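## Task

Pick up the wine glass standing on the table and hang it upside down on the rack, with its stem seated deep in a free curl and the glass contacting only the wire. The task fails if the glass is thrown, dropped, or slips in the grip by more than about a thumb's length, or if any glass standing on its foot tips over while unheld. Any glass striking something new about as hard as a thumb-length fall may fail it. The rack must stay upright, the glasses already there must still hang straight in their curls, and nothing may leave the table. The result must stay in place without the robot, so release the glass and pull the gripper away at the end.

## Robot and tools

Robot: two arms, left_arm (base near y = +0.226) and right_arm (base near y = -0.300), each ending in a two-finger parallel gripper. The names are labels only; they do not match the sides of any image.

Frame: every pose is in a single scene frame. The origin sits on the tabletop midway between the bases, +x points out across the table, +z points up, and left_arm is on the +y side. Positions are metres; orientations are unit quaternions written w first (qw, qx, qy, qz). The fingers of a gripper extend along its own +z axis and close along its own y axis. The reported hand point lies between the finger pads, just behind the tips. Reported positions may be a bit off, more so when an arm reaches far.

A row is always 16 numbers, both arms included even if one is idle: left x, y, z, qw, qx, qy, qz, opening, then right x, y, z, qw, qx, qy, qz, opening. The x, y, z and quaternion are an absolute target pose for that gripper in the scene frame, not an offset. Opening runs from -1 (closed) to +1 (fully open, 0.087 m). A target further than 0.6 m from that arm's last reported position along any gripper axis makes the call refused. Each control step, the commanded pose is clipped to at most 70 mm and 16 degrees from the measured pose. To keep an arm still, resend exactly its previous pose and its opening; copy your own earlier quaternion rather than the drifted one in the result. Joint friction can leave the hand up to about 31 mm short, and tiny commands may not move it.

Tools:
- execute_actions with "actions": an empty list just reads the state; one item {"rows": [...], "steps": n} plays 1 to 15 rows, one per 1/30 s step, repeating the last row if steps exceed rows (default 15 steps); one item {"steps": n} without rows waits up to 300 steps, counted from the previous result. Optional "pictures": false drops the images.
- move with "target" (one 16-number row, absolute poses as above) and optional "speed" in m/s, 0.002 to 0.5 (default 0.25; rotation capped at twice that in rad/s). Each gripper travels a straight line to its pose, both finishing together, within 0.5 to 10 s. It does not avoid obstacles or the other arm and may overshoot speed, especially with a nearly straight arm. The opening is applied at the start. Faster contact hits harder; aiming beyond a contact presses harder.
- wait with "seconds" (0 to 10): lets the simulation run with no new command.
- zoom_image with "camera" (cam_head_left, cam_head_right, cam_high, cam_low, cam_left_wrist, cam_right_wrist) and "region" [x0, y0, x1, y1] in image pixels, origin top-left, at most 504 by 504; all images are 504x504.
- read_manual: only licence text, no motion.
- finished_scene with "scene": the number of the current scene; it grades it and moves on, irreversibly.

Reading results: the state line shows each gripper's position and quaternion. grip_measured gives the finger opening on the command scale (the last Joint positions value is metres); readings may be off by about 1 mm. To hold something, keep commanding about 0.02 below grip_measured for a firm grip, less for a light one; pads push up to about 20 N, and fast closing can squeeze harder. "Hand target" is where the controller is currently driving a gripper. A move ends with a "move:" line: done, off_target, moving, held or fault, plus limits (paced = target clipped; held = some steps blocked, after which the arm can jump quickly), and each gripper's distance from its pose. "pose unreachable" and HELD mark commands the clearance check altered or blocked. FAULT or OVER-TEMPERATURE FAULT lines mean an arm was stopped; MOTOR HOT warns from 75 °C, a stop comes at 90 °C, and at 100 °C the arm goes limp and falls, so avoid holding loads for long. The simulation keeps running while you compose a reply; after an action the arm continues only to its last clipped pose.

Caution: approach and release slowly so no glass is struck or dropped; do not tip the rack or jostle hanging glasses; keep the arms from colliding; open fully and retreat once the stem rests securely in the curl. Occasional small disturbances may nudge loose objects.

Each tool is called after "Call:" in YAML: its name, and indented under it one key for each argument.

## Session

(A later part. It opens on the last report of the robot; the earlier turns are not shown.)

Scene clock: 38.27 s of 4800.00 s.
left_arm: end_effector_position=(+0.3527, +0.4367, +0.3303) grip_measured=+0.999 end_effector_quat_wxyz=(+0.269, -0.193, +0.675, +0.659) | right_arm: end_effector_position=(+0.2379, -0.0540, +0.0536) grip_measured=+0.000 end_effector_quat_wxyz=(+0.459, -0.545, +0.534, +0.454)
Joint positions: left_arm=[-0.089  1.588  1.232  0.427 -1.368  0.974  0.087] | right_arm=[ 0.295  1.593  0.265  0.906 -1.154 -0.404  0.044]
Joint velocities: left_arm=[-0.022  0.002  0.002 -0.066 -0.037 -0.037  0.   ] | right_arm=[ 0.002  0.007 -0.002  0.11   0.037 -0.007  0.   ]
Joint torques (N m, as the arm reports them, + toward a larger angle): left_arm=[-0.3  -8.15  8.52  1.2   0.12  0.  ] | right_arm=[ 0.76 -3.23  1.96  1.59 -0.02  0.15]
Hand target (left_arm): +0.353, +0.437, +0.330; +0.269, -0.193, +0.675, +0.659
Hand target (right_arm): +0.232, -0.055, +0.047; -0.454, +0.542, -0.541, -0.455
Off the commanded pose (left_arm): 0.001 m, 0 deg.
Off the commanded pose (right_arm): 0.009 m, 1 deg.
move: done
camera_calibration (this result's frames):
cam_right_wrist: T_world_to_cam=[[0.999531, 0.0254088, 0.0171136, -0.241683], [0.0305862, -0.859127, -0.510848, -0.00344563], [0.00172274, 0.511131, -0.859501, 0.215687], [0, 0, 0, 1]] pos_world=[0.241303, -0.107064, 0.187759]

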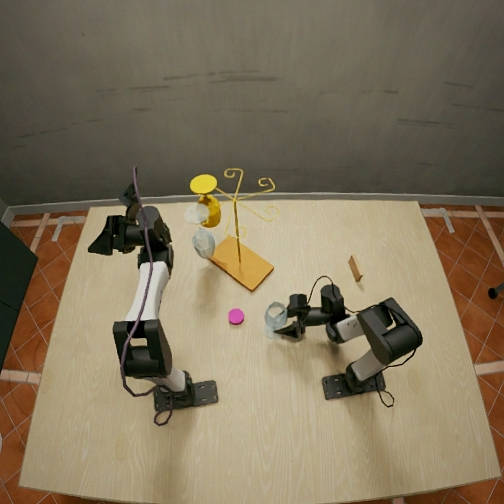

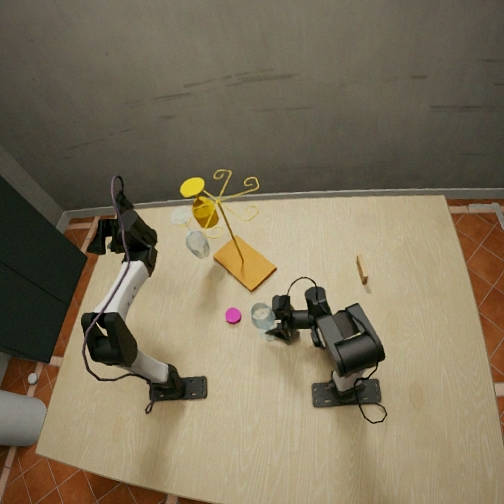

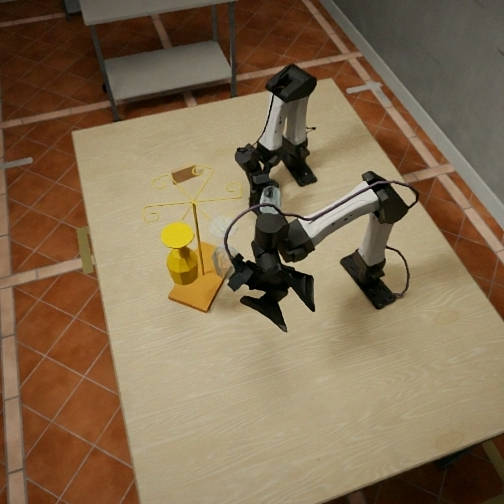

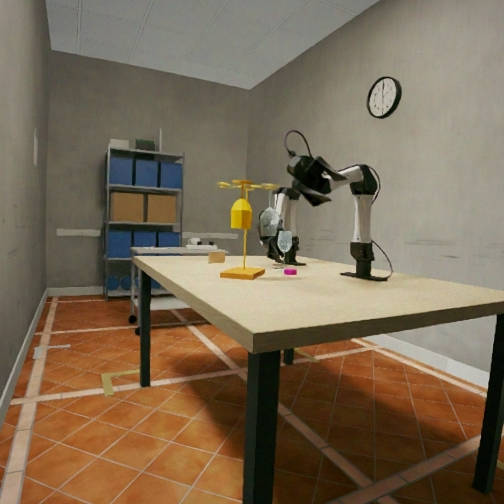

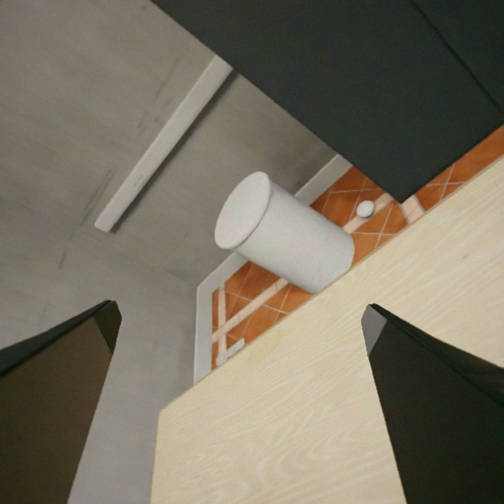

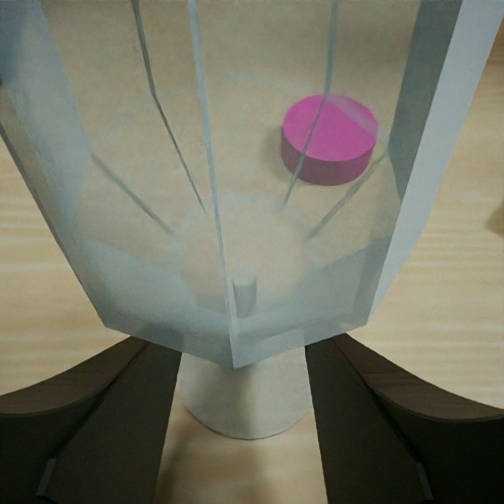

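Call:
move:
  target: [0.353,0.437,0.33,0.269,-0.193,0.675,0.659,1,0.232,-0.055,0.047,0.4545,-0.5415,0.5415,0.4545,-0.7]

Call:
move:
  target: [0.353,0.437,0.33,0.269,-0.193,0.675,0.659,1,0.232,-0.055,0.047,0.4545,-0.5415,0.5415,0.4545,-0.9]

Scene clock: 40.93 s of 4800.00 s.
left_arm: end_effector_position=(+0.3527, +0.4367, +0.3303) grip_measured=+0.999 end_effector_quat_wxyz=(+0.269, -0.193, +0.675, +0.659) | right_arm: end_effector_position=(+0.2395, -0.0535, +0.0552) grip_measured=-0.700 end_effector_quat_wxyz=(+0.463, -0.545, +0.532, +0.452)
Joint positions: left_arm=[-0.089  1.588  1.232  0.427 -1.368  0.974  0.087] | right_arm=[ 0.295  1.593  0.265  0.92  -1.151 -0.4    0.013]
Joint velocities: left_arm=[-0.012 -0.007 -0.032  0.037 -0.007  0.081  0.   ] | right_arm=[-0.012 -0.017 -0.012 -0.066 -0.037  0.037 -0.001]
Joint torques (N m, as the arm reports them, + toward a larger angle): left_arm=[-0.3  -8.14  8.52  1.2   0.12  0.  ] | right_arm=[ 0.72 -3.56  1.87  1.61 -0.05  0.13]
Hand target (left_arm): +0.353, +0.437, +0.330; +0.269, -0.193, +0.675, +0.659
Hand target (right_arm): +0.232, -0.055, +0.047; -0.454, +0.542, -0.542, -0.455
Off the commanded pose (left_arm): 0.001 m, 0 deg.
Off the commanded pose (right_arm): 0.011 m, 2 deg.
move: off_target (right_arm)
camera_calibration (this result's frames):
cam_right_wrist: T_world_to_cam=[[0.999417, 0.0218422, 0.0262381, -0.243977], [0.0322286, -0.857155, -0.51405, -0.00240718], [0.0112622, 0.514596, -0.857359, 0.214626], [0, 0, 0, 1]] pos_world=[0.241495, -0.10718, 0.189175]

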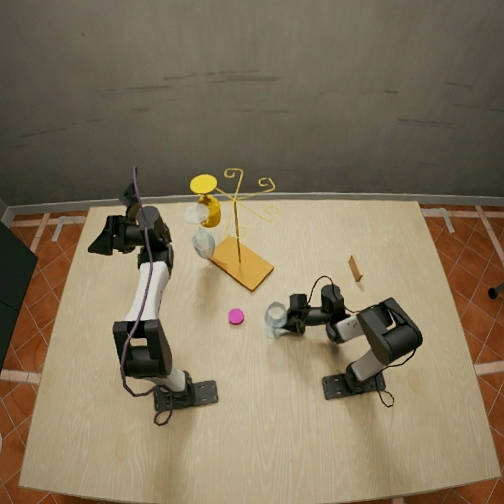

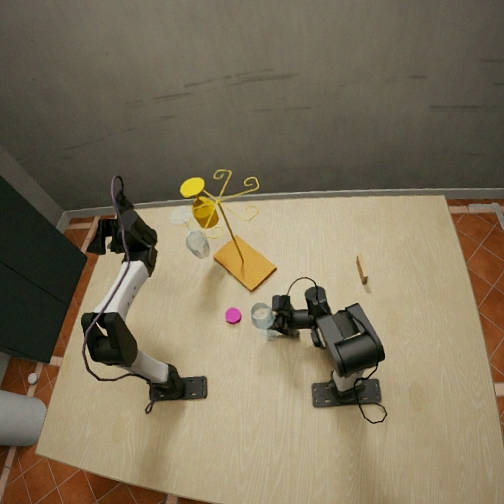

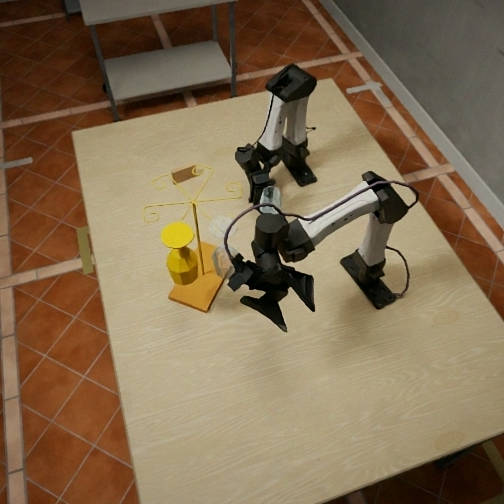

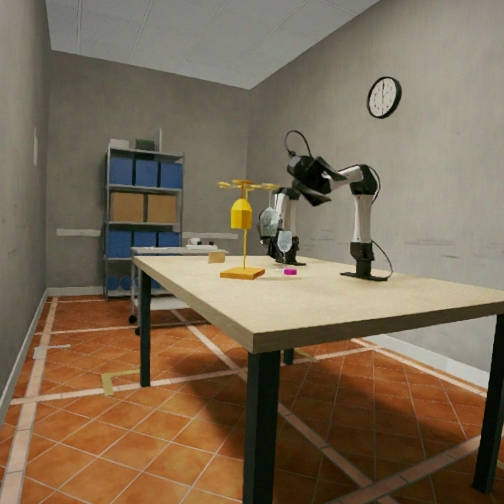

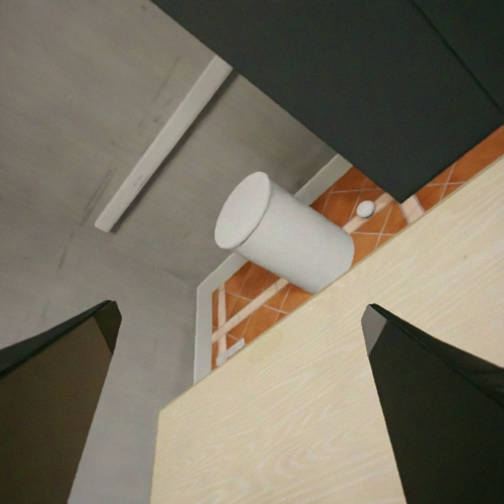

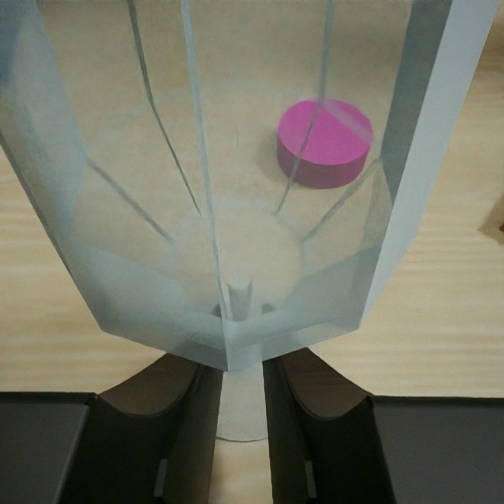

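Scene clock: 41.63 s of 4800.00 s.
left_arm: end_effector_position=(+0.3527, +0.4367, +0.3303) grip_measured=+0.999 end_effector_quat_wxyz=(+0.269, -0.193, +0.675, +0.659) | right_arm: end_effector_position=(+0.2396, -0.0535, +0.0554) grip_measured=-0.850 end_effector_quat_wxyz=(+0.464, -0.546, +0.532, +0.452)
Joint positions: left_arm=[-0.089  1.588  1.232  0.427 -1.368  0.974  0.087] | right_arm=[ 0.295  1.593  0.265  0.921 -1.151 -0.4    0.007]
Joint velocities: left_arm=[-0.022 -0.007  0.007  0.007  0.022 -0.066 -0.001] | right_arm=[-0.007  0.007  0.007 -0.037  0.007  0.007 -0.001]
Joint torques (N m, as the arm reports them, + toward a larger angle): left_arm=[-0.3  -8.13  8.52  1.2   0.12  0.  ] | right_arm=[ 0.81 -3.48  1.79  1.6  -0.04  0.14]
Hand target (left_arm): +0.353, +0.437, +0.330; +0.269, -0.193, +0.675, +0.659
Hand target (right_arm): +0.232, -0.055, +0.047; -0.454, +0.542, -0.542, -0.455
Off the commanded pose (left_arm): 0.001 m, 0 deg.
Off the commanded pose (right_arm): 0.011 m, 2 deg.
move: off_target (right_arm)
camera_calibration (this result's frames):
cam_right_wrist: T_world_to_cam=[[0.999361, 0.0222343, 0.0279838, -0.244139], [0.0334718, -0.856771, -0.514609, -0.00248318], [0.0125337, 0.515217, -0.856968, 0.21449], [0, 0, 0, 1]] pos_world=[0.241378, -0.107208, 0.189365]

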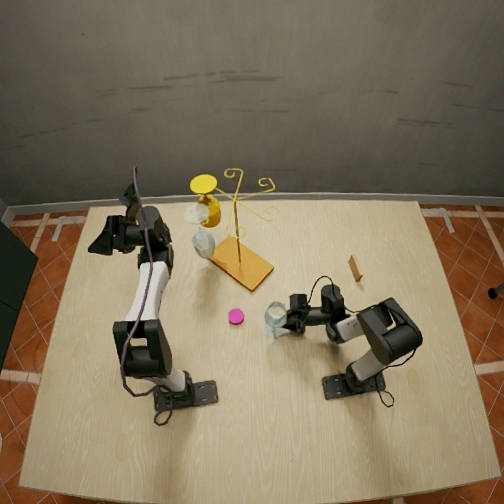

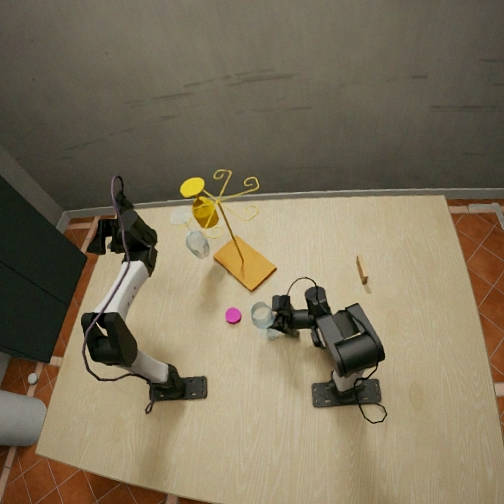

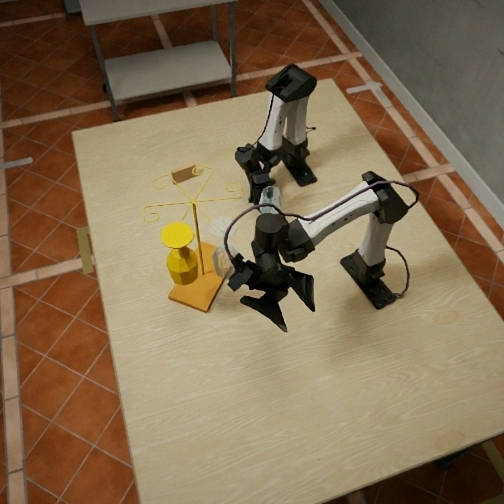

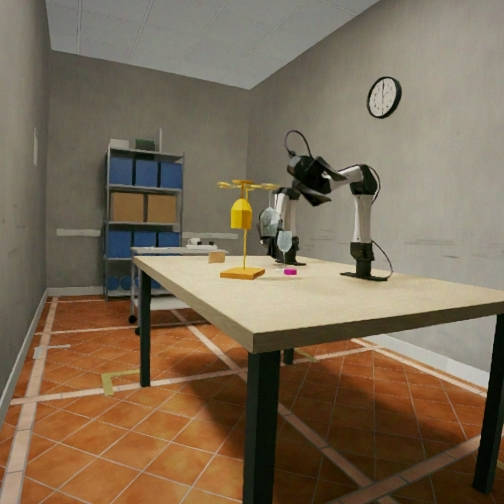

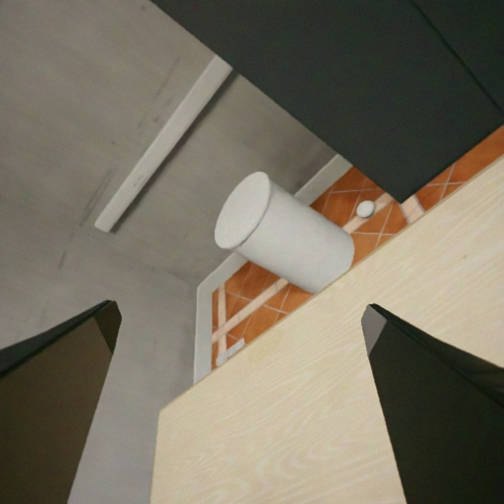

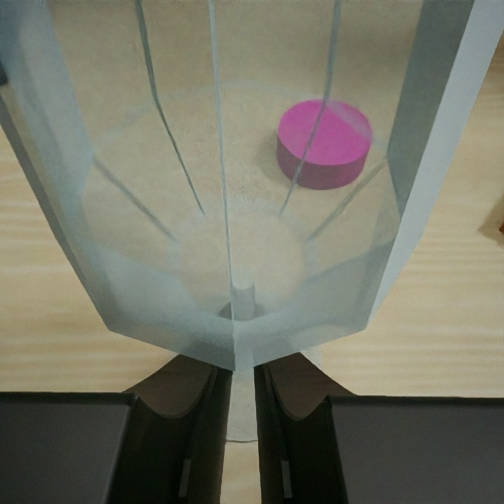

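Call:
move:
  target: [0.353,0.437,0.33,0.269,-0.193,0.675,0.659,1,0.25,-0.07,0.2,0.4545,-0.5415,0.5415,0.4545,-0.9]
  speed: 0.1

Call:
move:
  target: [0.353,0.437,0.33,0.269,-0.193,0.675,0.659,1,0.3,-0.12,0.3,0.704,-0.704,0.0615,-0.0615,-0.9]
  speed: 0.2

Call:
move:
  target: [0.353,0.437,0.33,0.269,-0.193,0.675,0.659,1,0.4,-0.13,0.32,0.5415,-0.4545,-0.4545,-0.5415,-0.9]
  speed: 0.2

Scene clock: 47.33 s of 4800.00 s.
left_arm: end_effector_position=(+0.3527, +0.4367, +0.3303) grip_measured=+0.999 end_effector_quat_wxyz=(+0.269, -0.193, +0.675, +0.659) | right_arm: end_effector_position=(+0.2453, -0.0710, +0.1860) grip_measured=-0.850 end_effector_quat_wxyz=(+0.442, -0.535, +0.558, +0.455)
Joint positions: left_arm=[-0.089  1.588  1.232  0.427 -1.368  0.974  0.087] | right_arm=[ 0.216  1.11   0.674 -0.131 -1.199 -0.501  0.007]
Joint velocities: left_arm=[-0.002 -0.012  0.002 -0.007 -0.051 -0.007 -0.002] | right_arm=[-0.017 -0.002 -0.007 -0.037  0.007 -0.051  0.   ]
Joint torques (N m, as the arm reports them, + toward a larger angle): left_arm=[-0.29 -8.15  8.52  1.19  0.12  0.  ] | right_arm=[-0.85 -3.65 10.35  1.25 -0.56  0.07]
Hand target (left_arm): +0.353, +0.437, +0.330; +0.269, -0.193, +0.675, +0.659
Hand target (right_arm): +0.247, -0.071, +0.200; -0.454, +0.542, -0.542, -0.454
Off the commanded pose (left_arm): 0.001 m, 0 deg.
Off the commanded pose (right_arm): 0.015 m, 2 deg.
After step 90, 0.63 s passed at rest.
move: off_target (right_arm)
camera_calibration (this result's frames):
cam_right_wrist: T_world_to_cam=[[0.999472, 0.00419304, -0.0322206, -0.243224], [-0.0119802, -0.874216, -0.485389, 0.0539752], [-0.030203, 0.485519, -0.873704, 0.346843], [0, 0, 0, 1]] pos_world=[0.254217, -0.120193, 0.3214]

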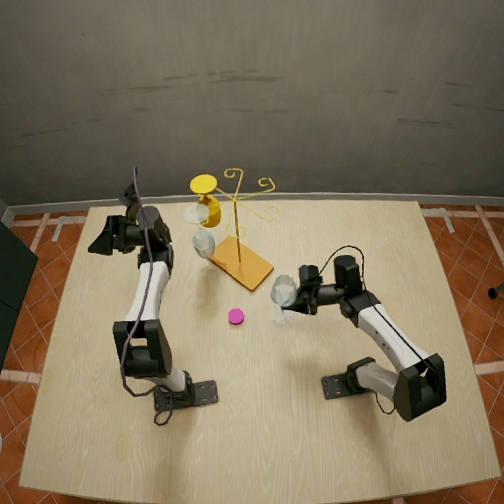

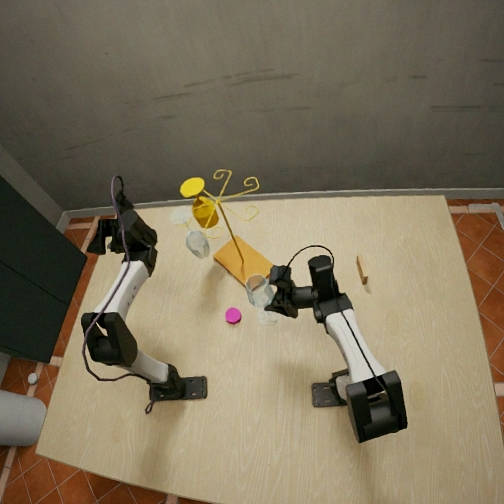

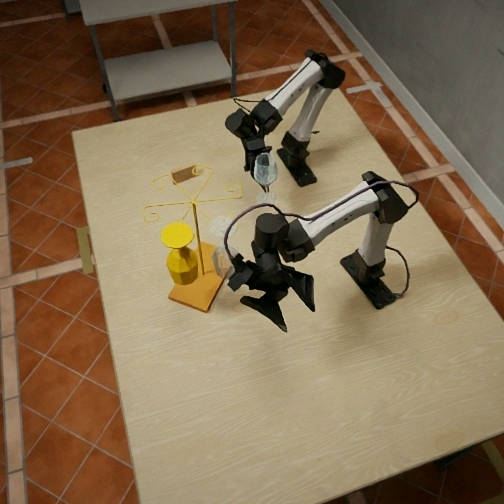

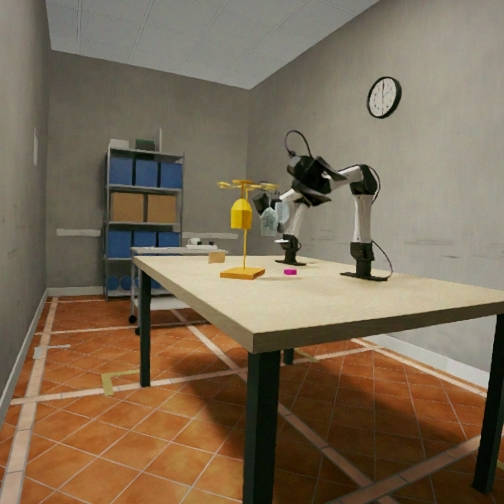

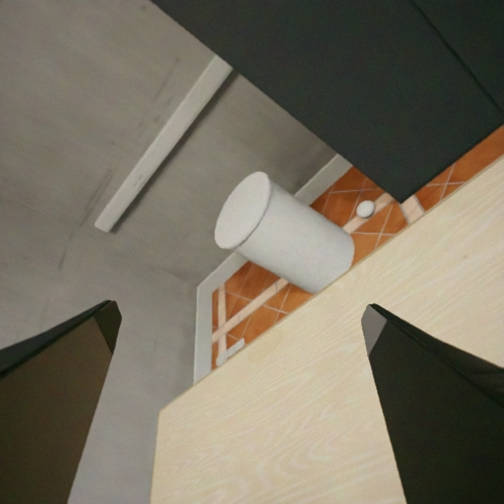

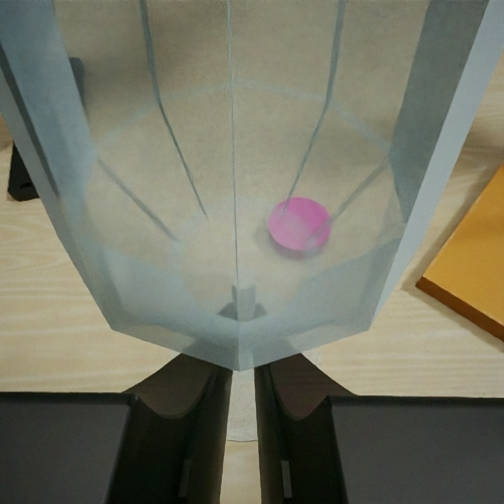

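Scene clock: 52.07 s of 4800.00 s.
left_arm: end_effector_position=(+0.3527, +0.4367, +0.3303) grip_measured=+0.999 end_effector_quat_wxyz=(+0.269, -0.193, +0.675, +0.659) | right_arm: end_effector_position=(+0.2961, -0.1188, +0.3032) grip_measured=-0.851 end_effector_quat_wxyz=(+0.698, -0.710, +0.069, -0.060)
Joint positions: left_arm=[-0.089  1.588  1.232  0.427 -1.368  0.974  0.087] | right_arm=[-0.005  0.894  0.624  0.202 -1.298 -1.624  0.007]
Joint velocities: left_arm=[ 0.007 -0.007 -0.007 -0.051 -0.007 -0.022  0.   ] | right_arm=[-0.012 -0.017 -0.002 -0.007 -0.007  0.037 -0.   ]
Joint torques (N m, as the arm reports them, + toward a larger angle): left_arm=[-0.3  -8.14  8.52  1.19  0.12  0.  ] | right_arm=[-0.97 -0.91  5.86  1.67 -0.18  0.22]
Hand target (left_arm): +0.353, +0.437, +0.330; +0.269, -0.193, +0.675, +0.659
Hand target (right_arm): +0.297, -0.120, +0.301; +0.700, -0.709, +0.062, -0.063
Off the commanded pose (left_arm): 0.001 m, 0 deg.
Off the commanded pose (right_arm): 0.005 m, 1 deg.
move: done
camera_calibration (this result's frames):
cam_right_wrist: T_world_to_cam=[[0.0128645, 0.0335016, 0.999356, -0.30712], [0.497727, -0.867038, 0.0226587, -0.234415], [0.867238, 0.497115, -0.0278286, -0.0467848], [0, 0, 0, 1]] pos_world=[0.161199, -0.169701, 0.310932]

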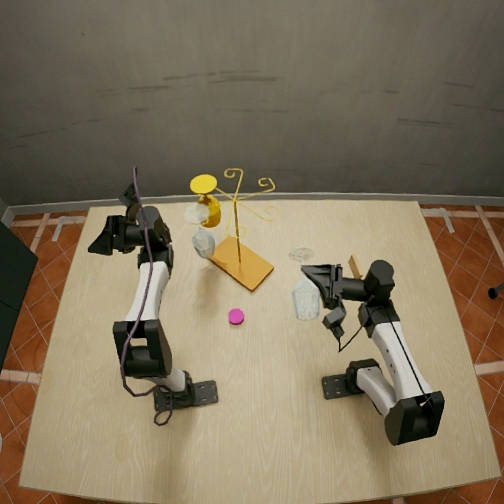

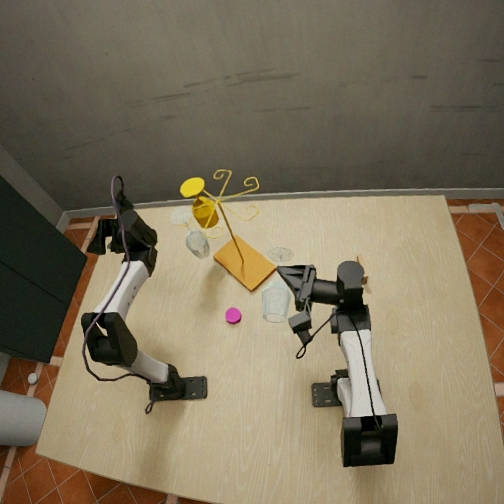

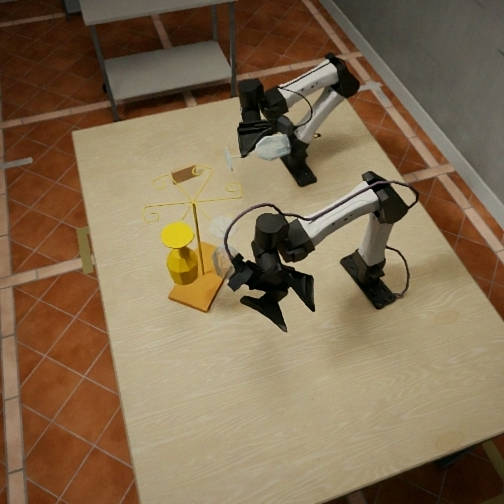

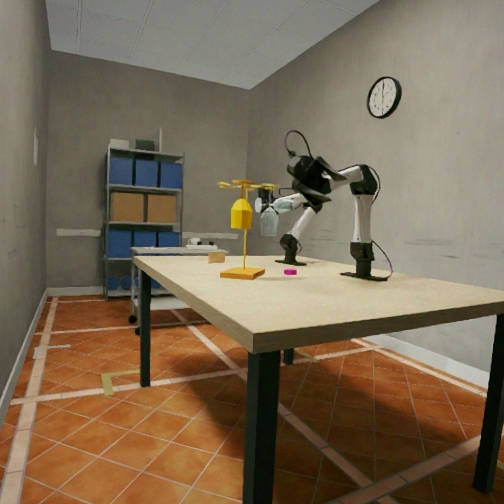

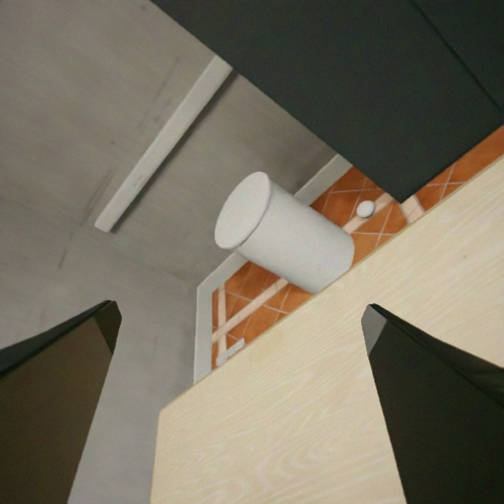

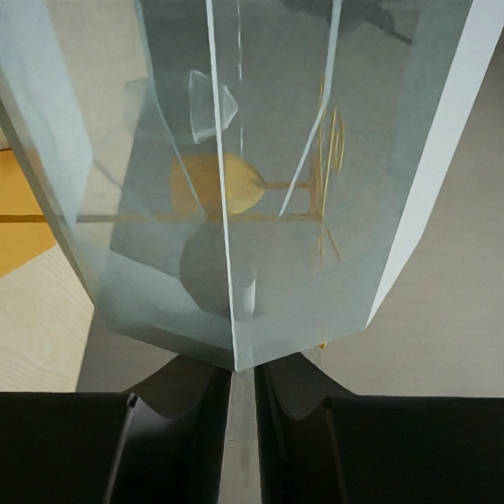

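Scene clock: 56.60 s of 4800.00 s.
left_arm: end_effector_position=(+0.3527, +0.4367, +0.3303) grip_measured=+0.999 end_effector_quat_wxyz=(+0.269, -0.193, +0.675, +0.659) | right_arm: end_effector_position=(+0.3970, -0.1260, +0.3123) grip_measured=-0.851 end_effector_quat_wxyz=(+0.579, -0.580, -0.404, -0.406)
Joint positions: left_arm=[-0.089  1.588  1.232  0.427 -1.368  0.974  0.087] | right_arm=[-0.099  1.782  0.927  1.543 -1.57  -2.103  0.007]
Joint velocities: left_arm=[ 0.007 -0.007  0.017  0.022 -0.007 -0.022 -0.001] | right_arm=[-0.012 -0.007 -0.017 -0.037 -0.051 -0.037 -0.   ]
Joint torques (N m, as the arm reports them, + toward a larger angle): left_arm=[-0.29 -8.14  8.52  1.2   0.12  0.  ] | right_arm=[-1.09 -6.67  8.6   0.96  0.43  0.05]
Hand target (left_arm): +0.353, +0.437, +0.330; +0.269, -0.193, +0.675, +0.659
Hand target (right_arm): +0.399, -0.129, +0.320; +0.564, -0.570, -0.418, -0.426
Off the commanded pose (left_arm): 0.001 m, 0 deg.
Off the commanded pose (right_arm): 0.009 m, 22 deg; orientation clipped at the last step of the last action.
joint sent to its limit (right arm) — the command would take joint 4 (wrist pitch) past its upper limit and joint 6 (wrist roll) past its lower limit, so those joints were sent only as far as their limits.
move: off_target (right_arm); limits=paced
camera_calibration (this result's frames):
cam_right_wrist: T_world_to_cam=[[-0.940717, 0.0211333, 0.338534, 0.266097], [0.203331, -0.763717, 0.612693, -0.345448], [0.271492, 0.645205, 0.714145, -0.107116], [0, 0, 0, 1]] pos_world=[0.349644, -0.200336, 0.198067]

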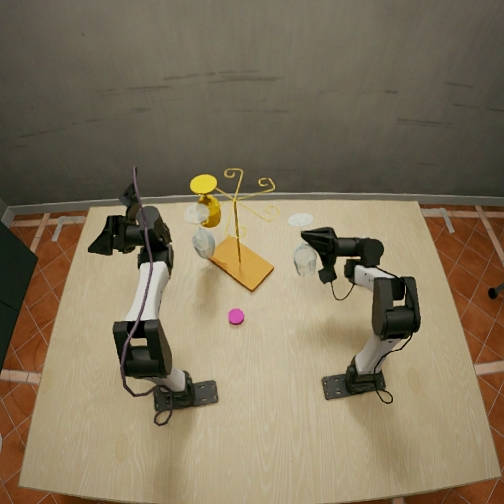

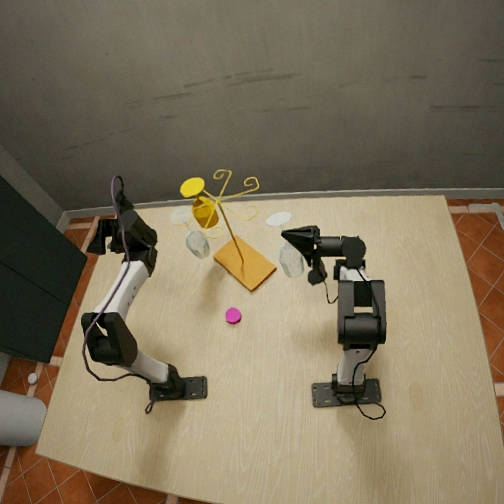

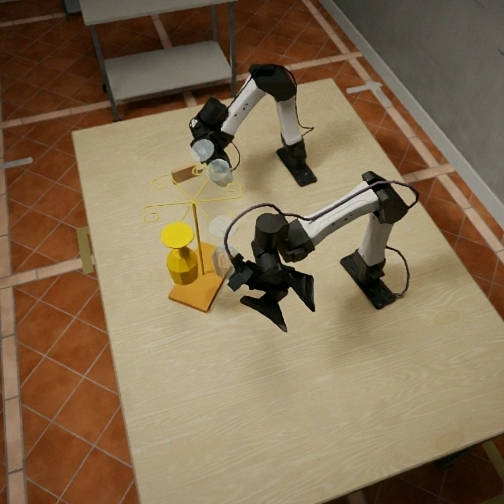

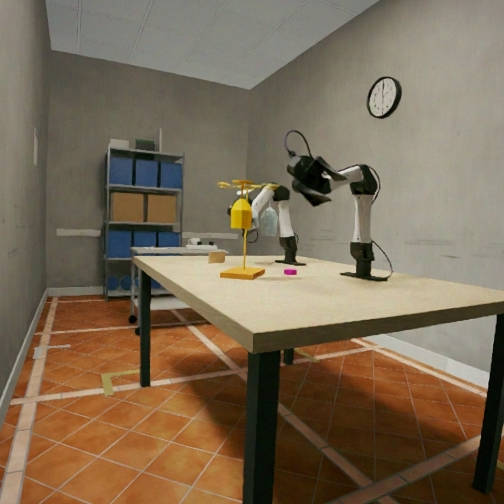

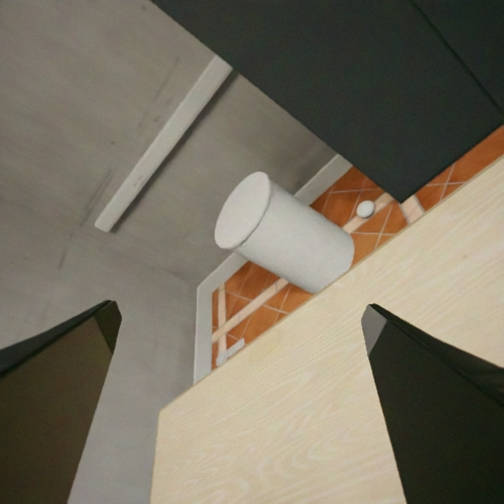

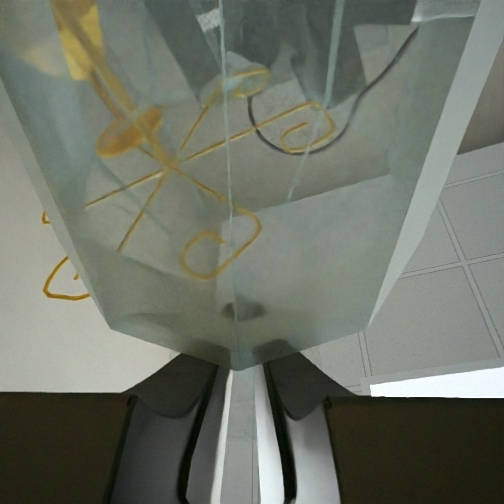

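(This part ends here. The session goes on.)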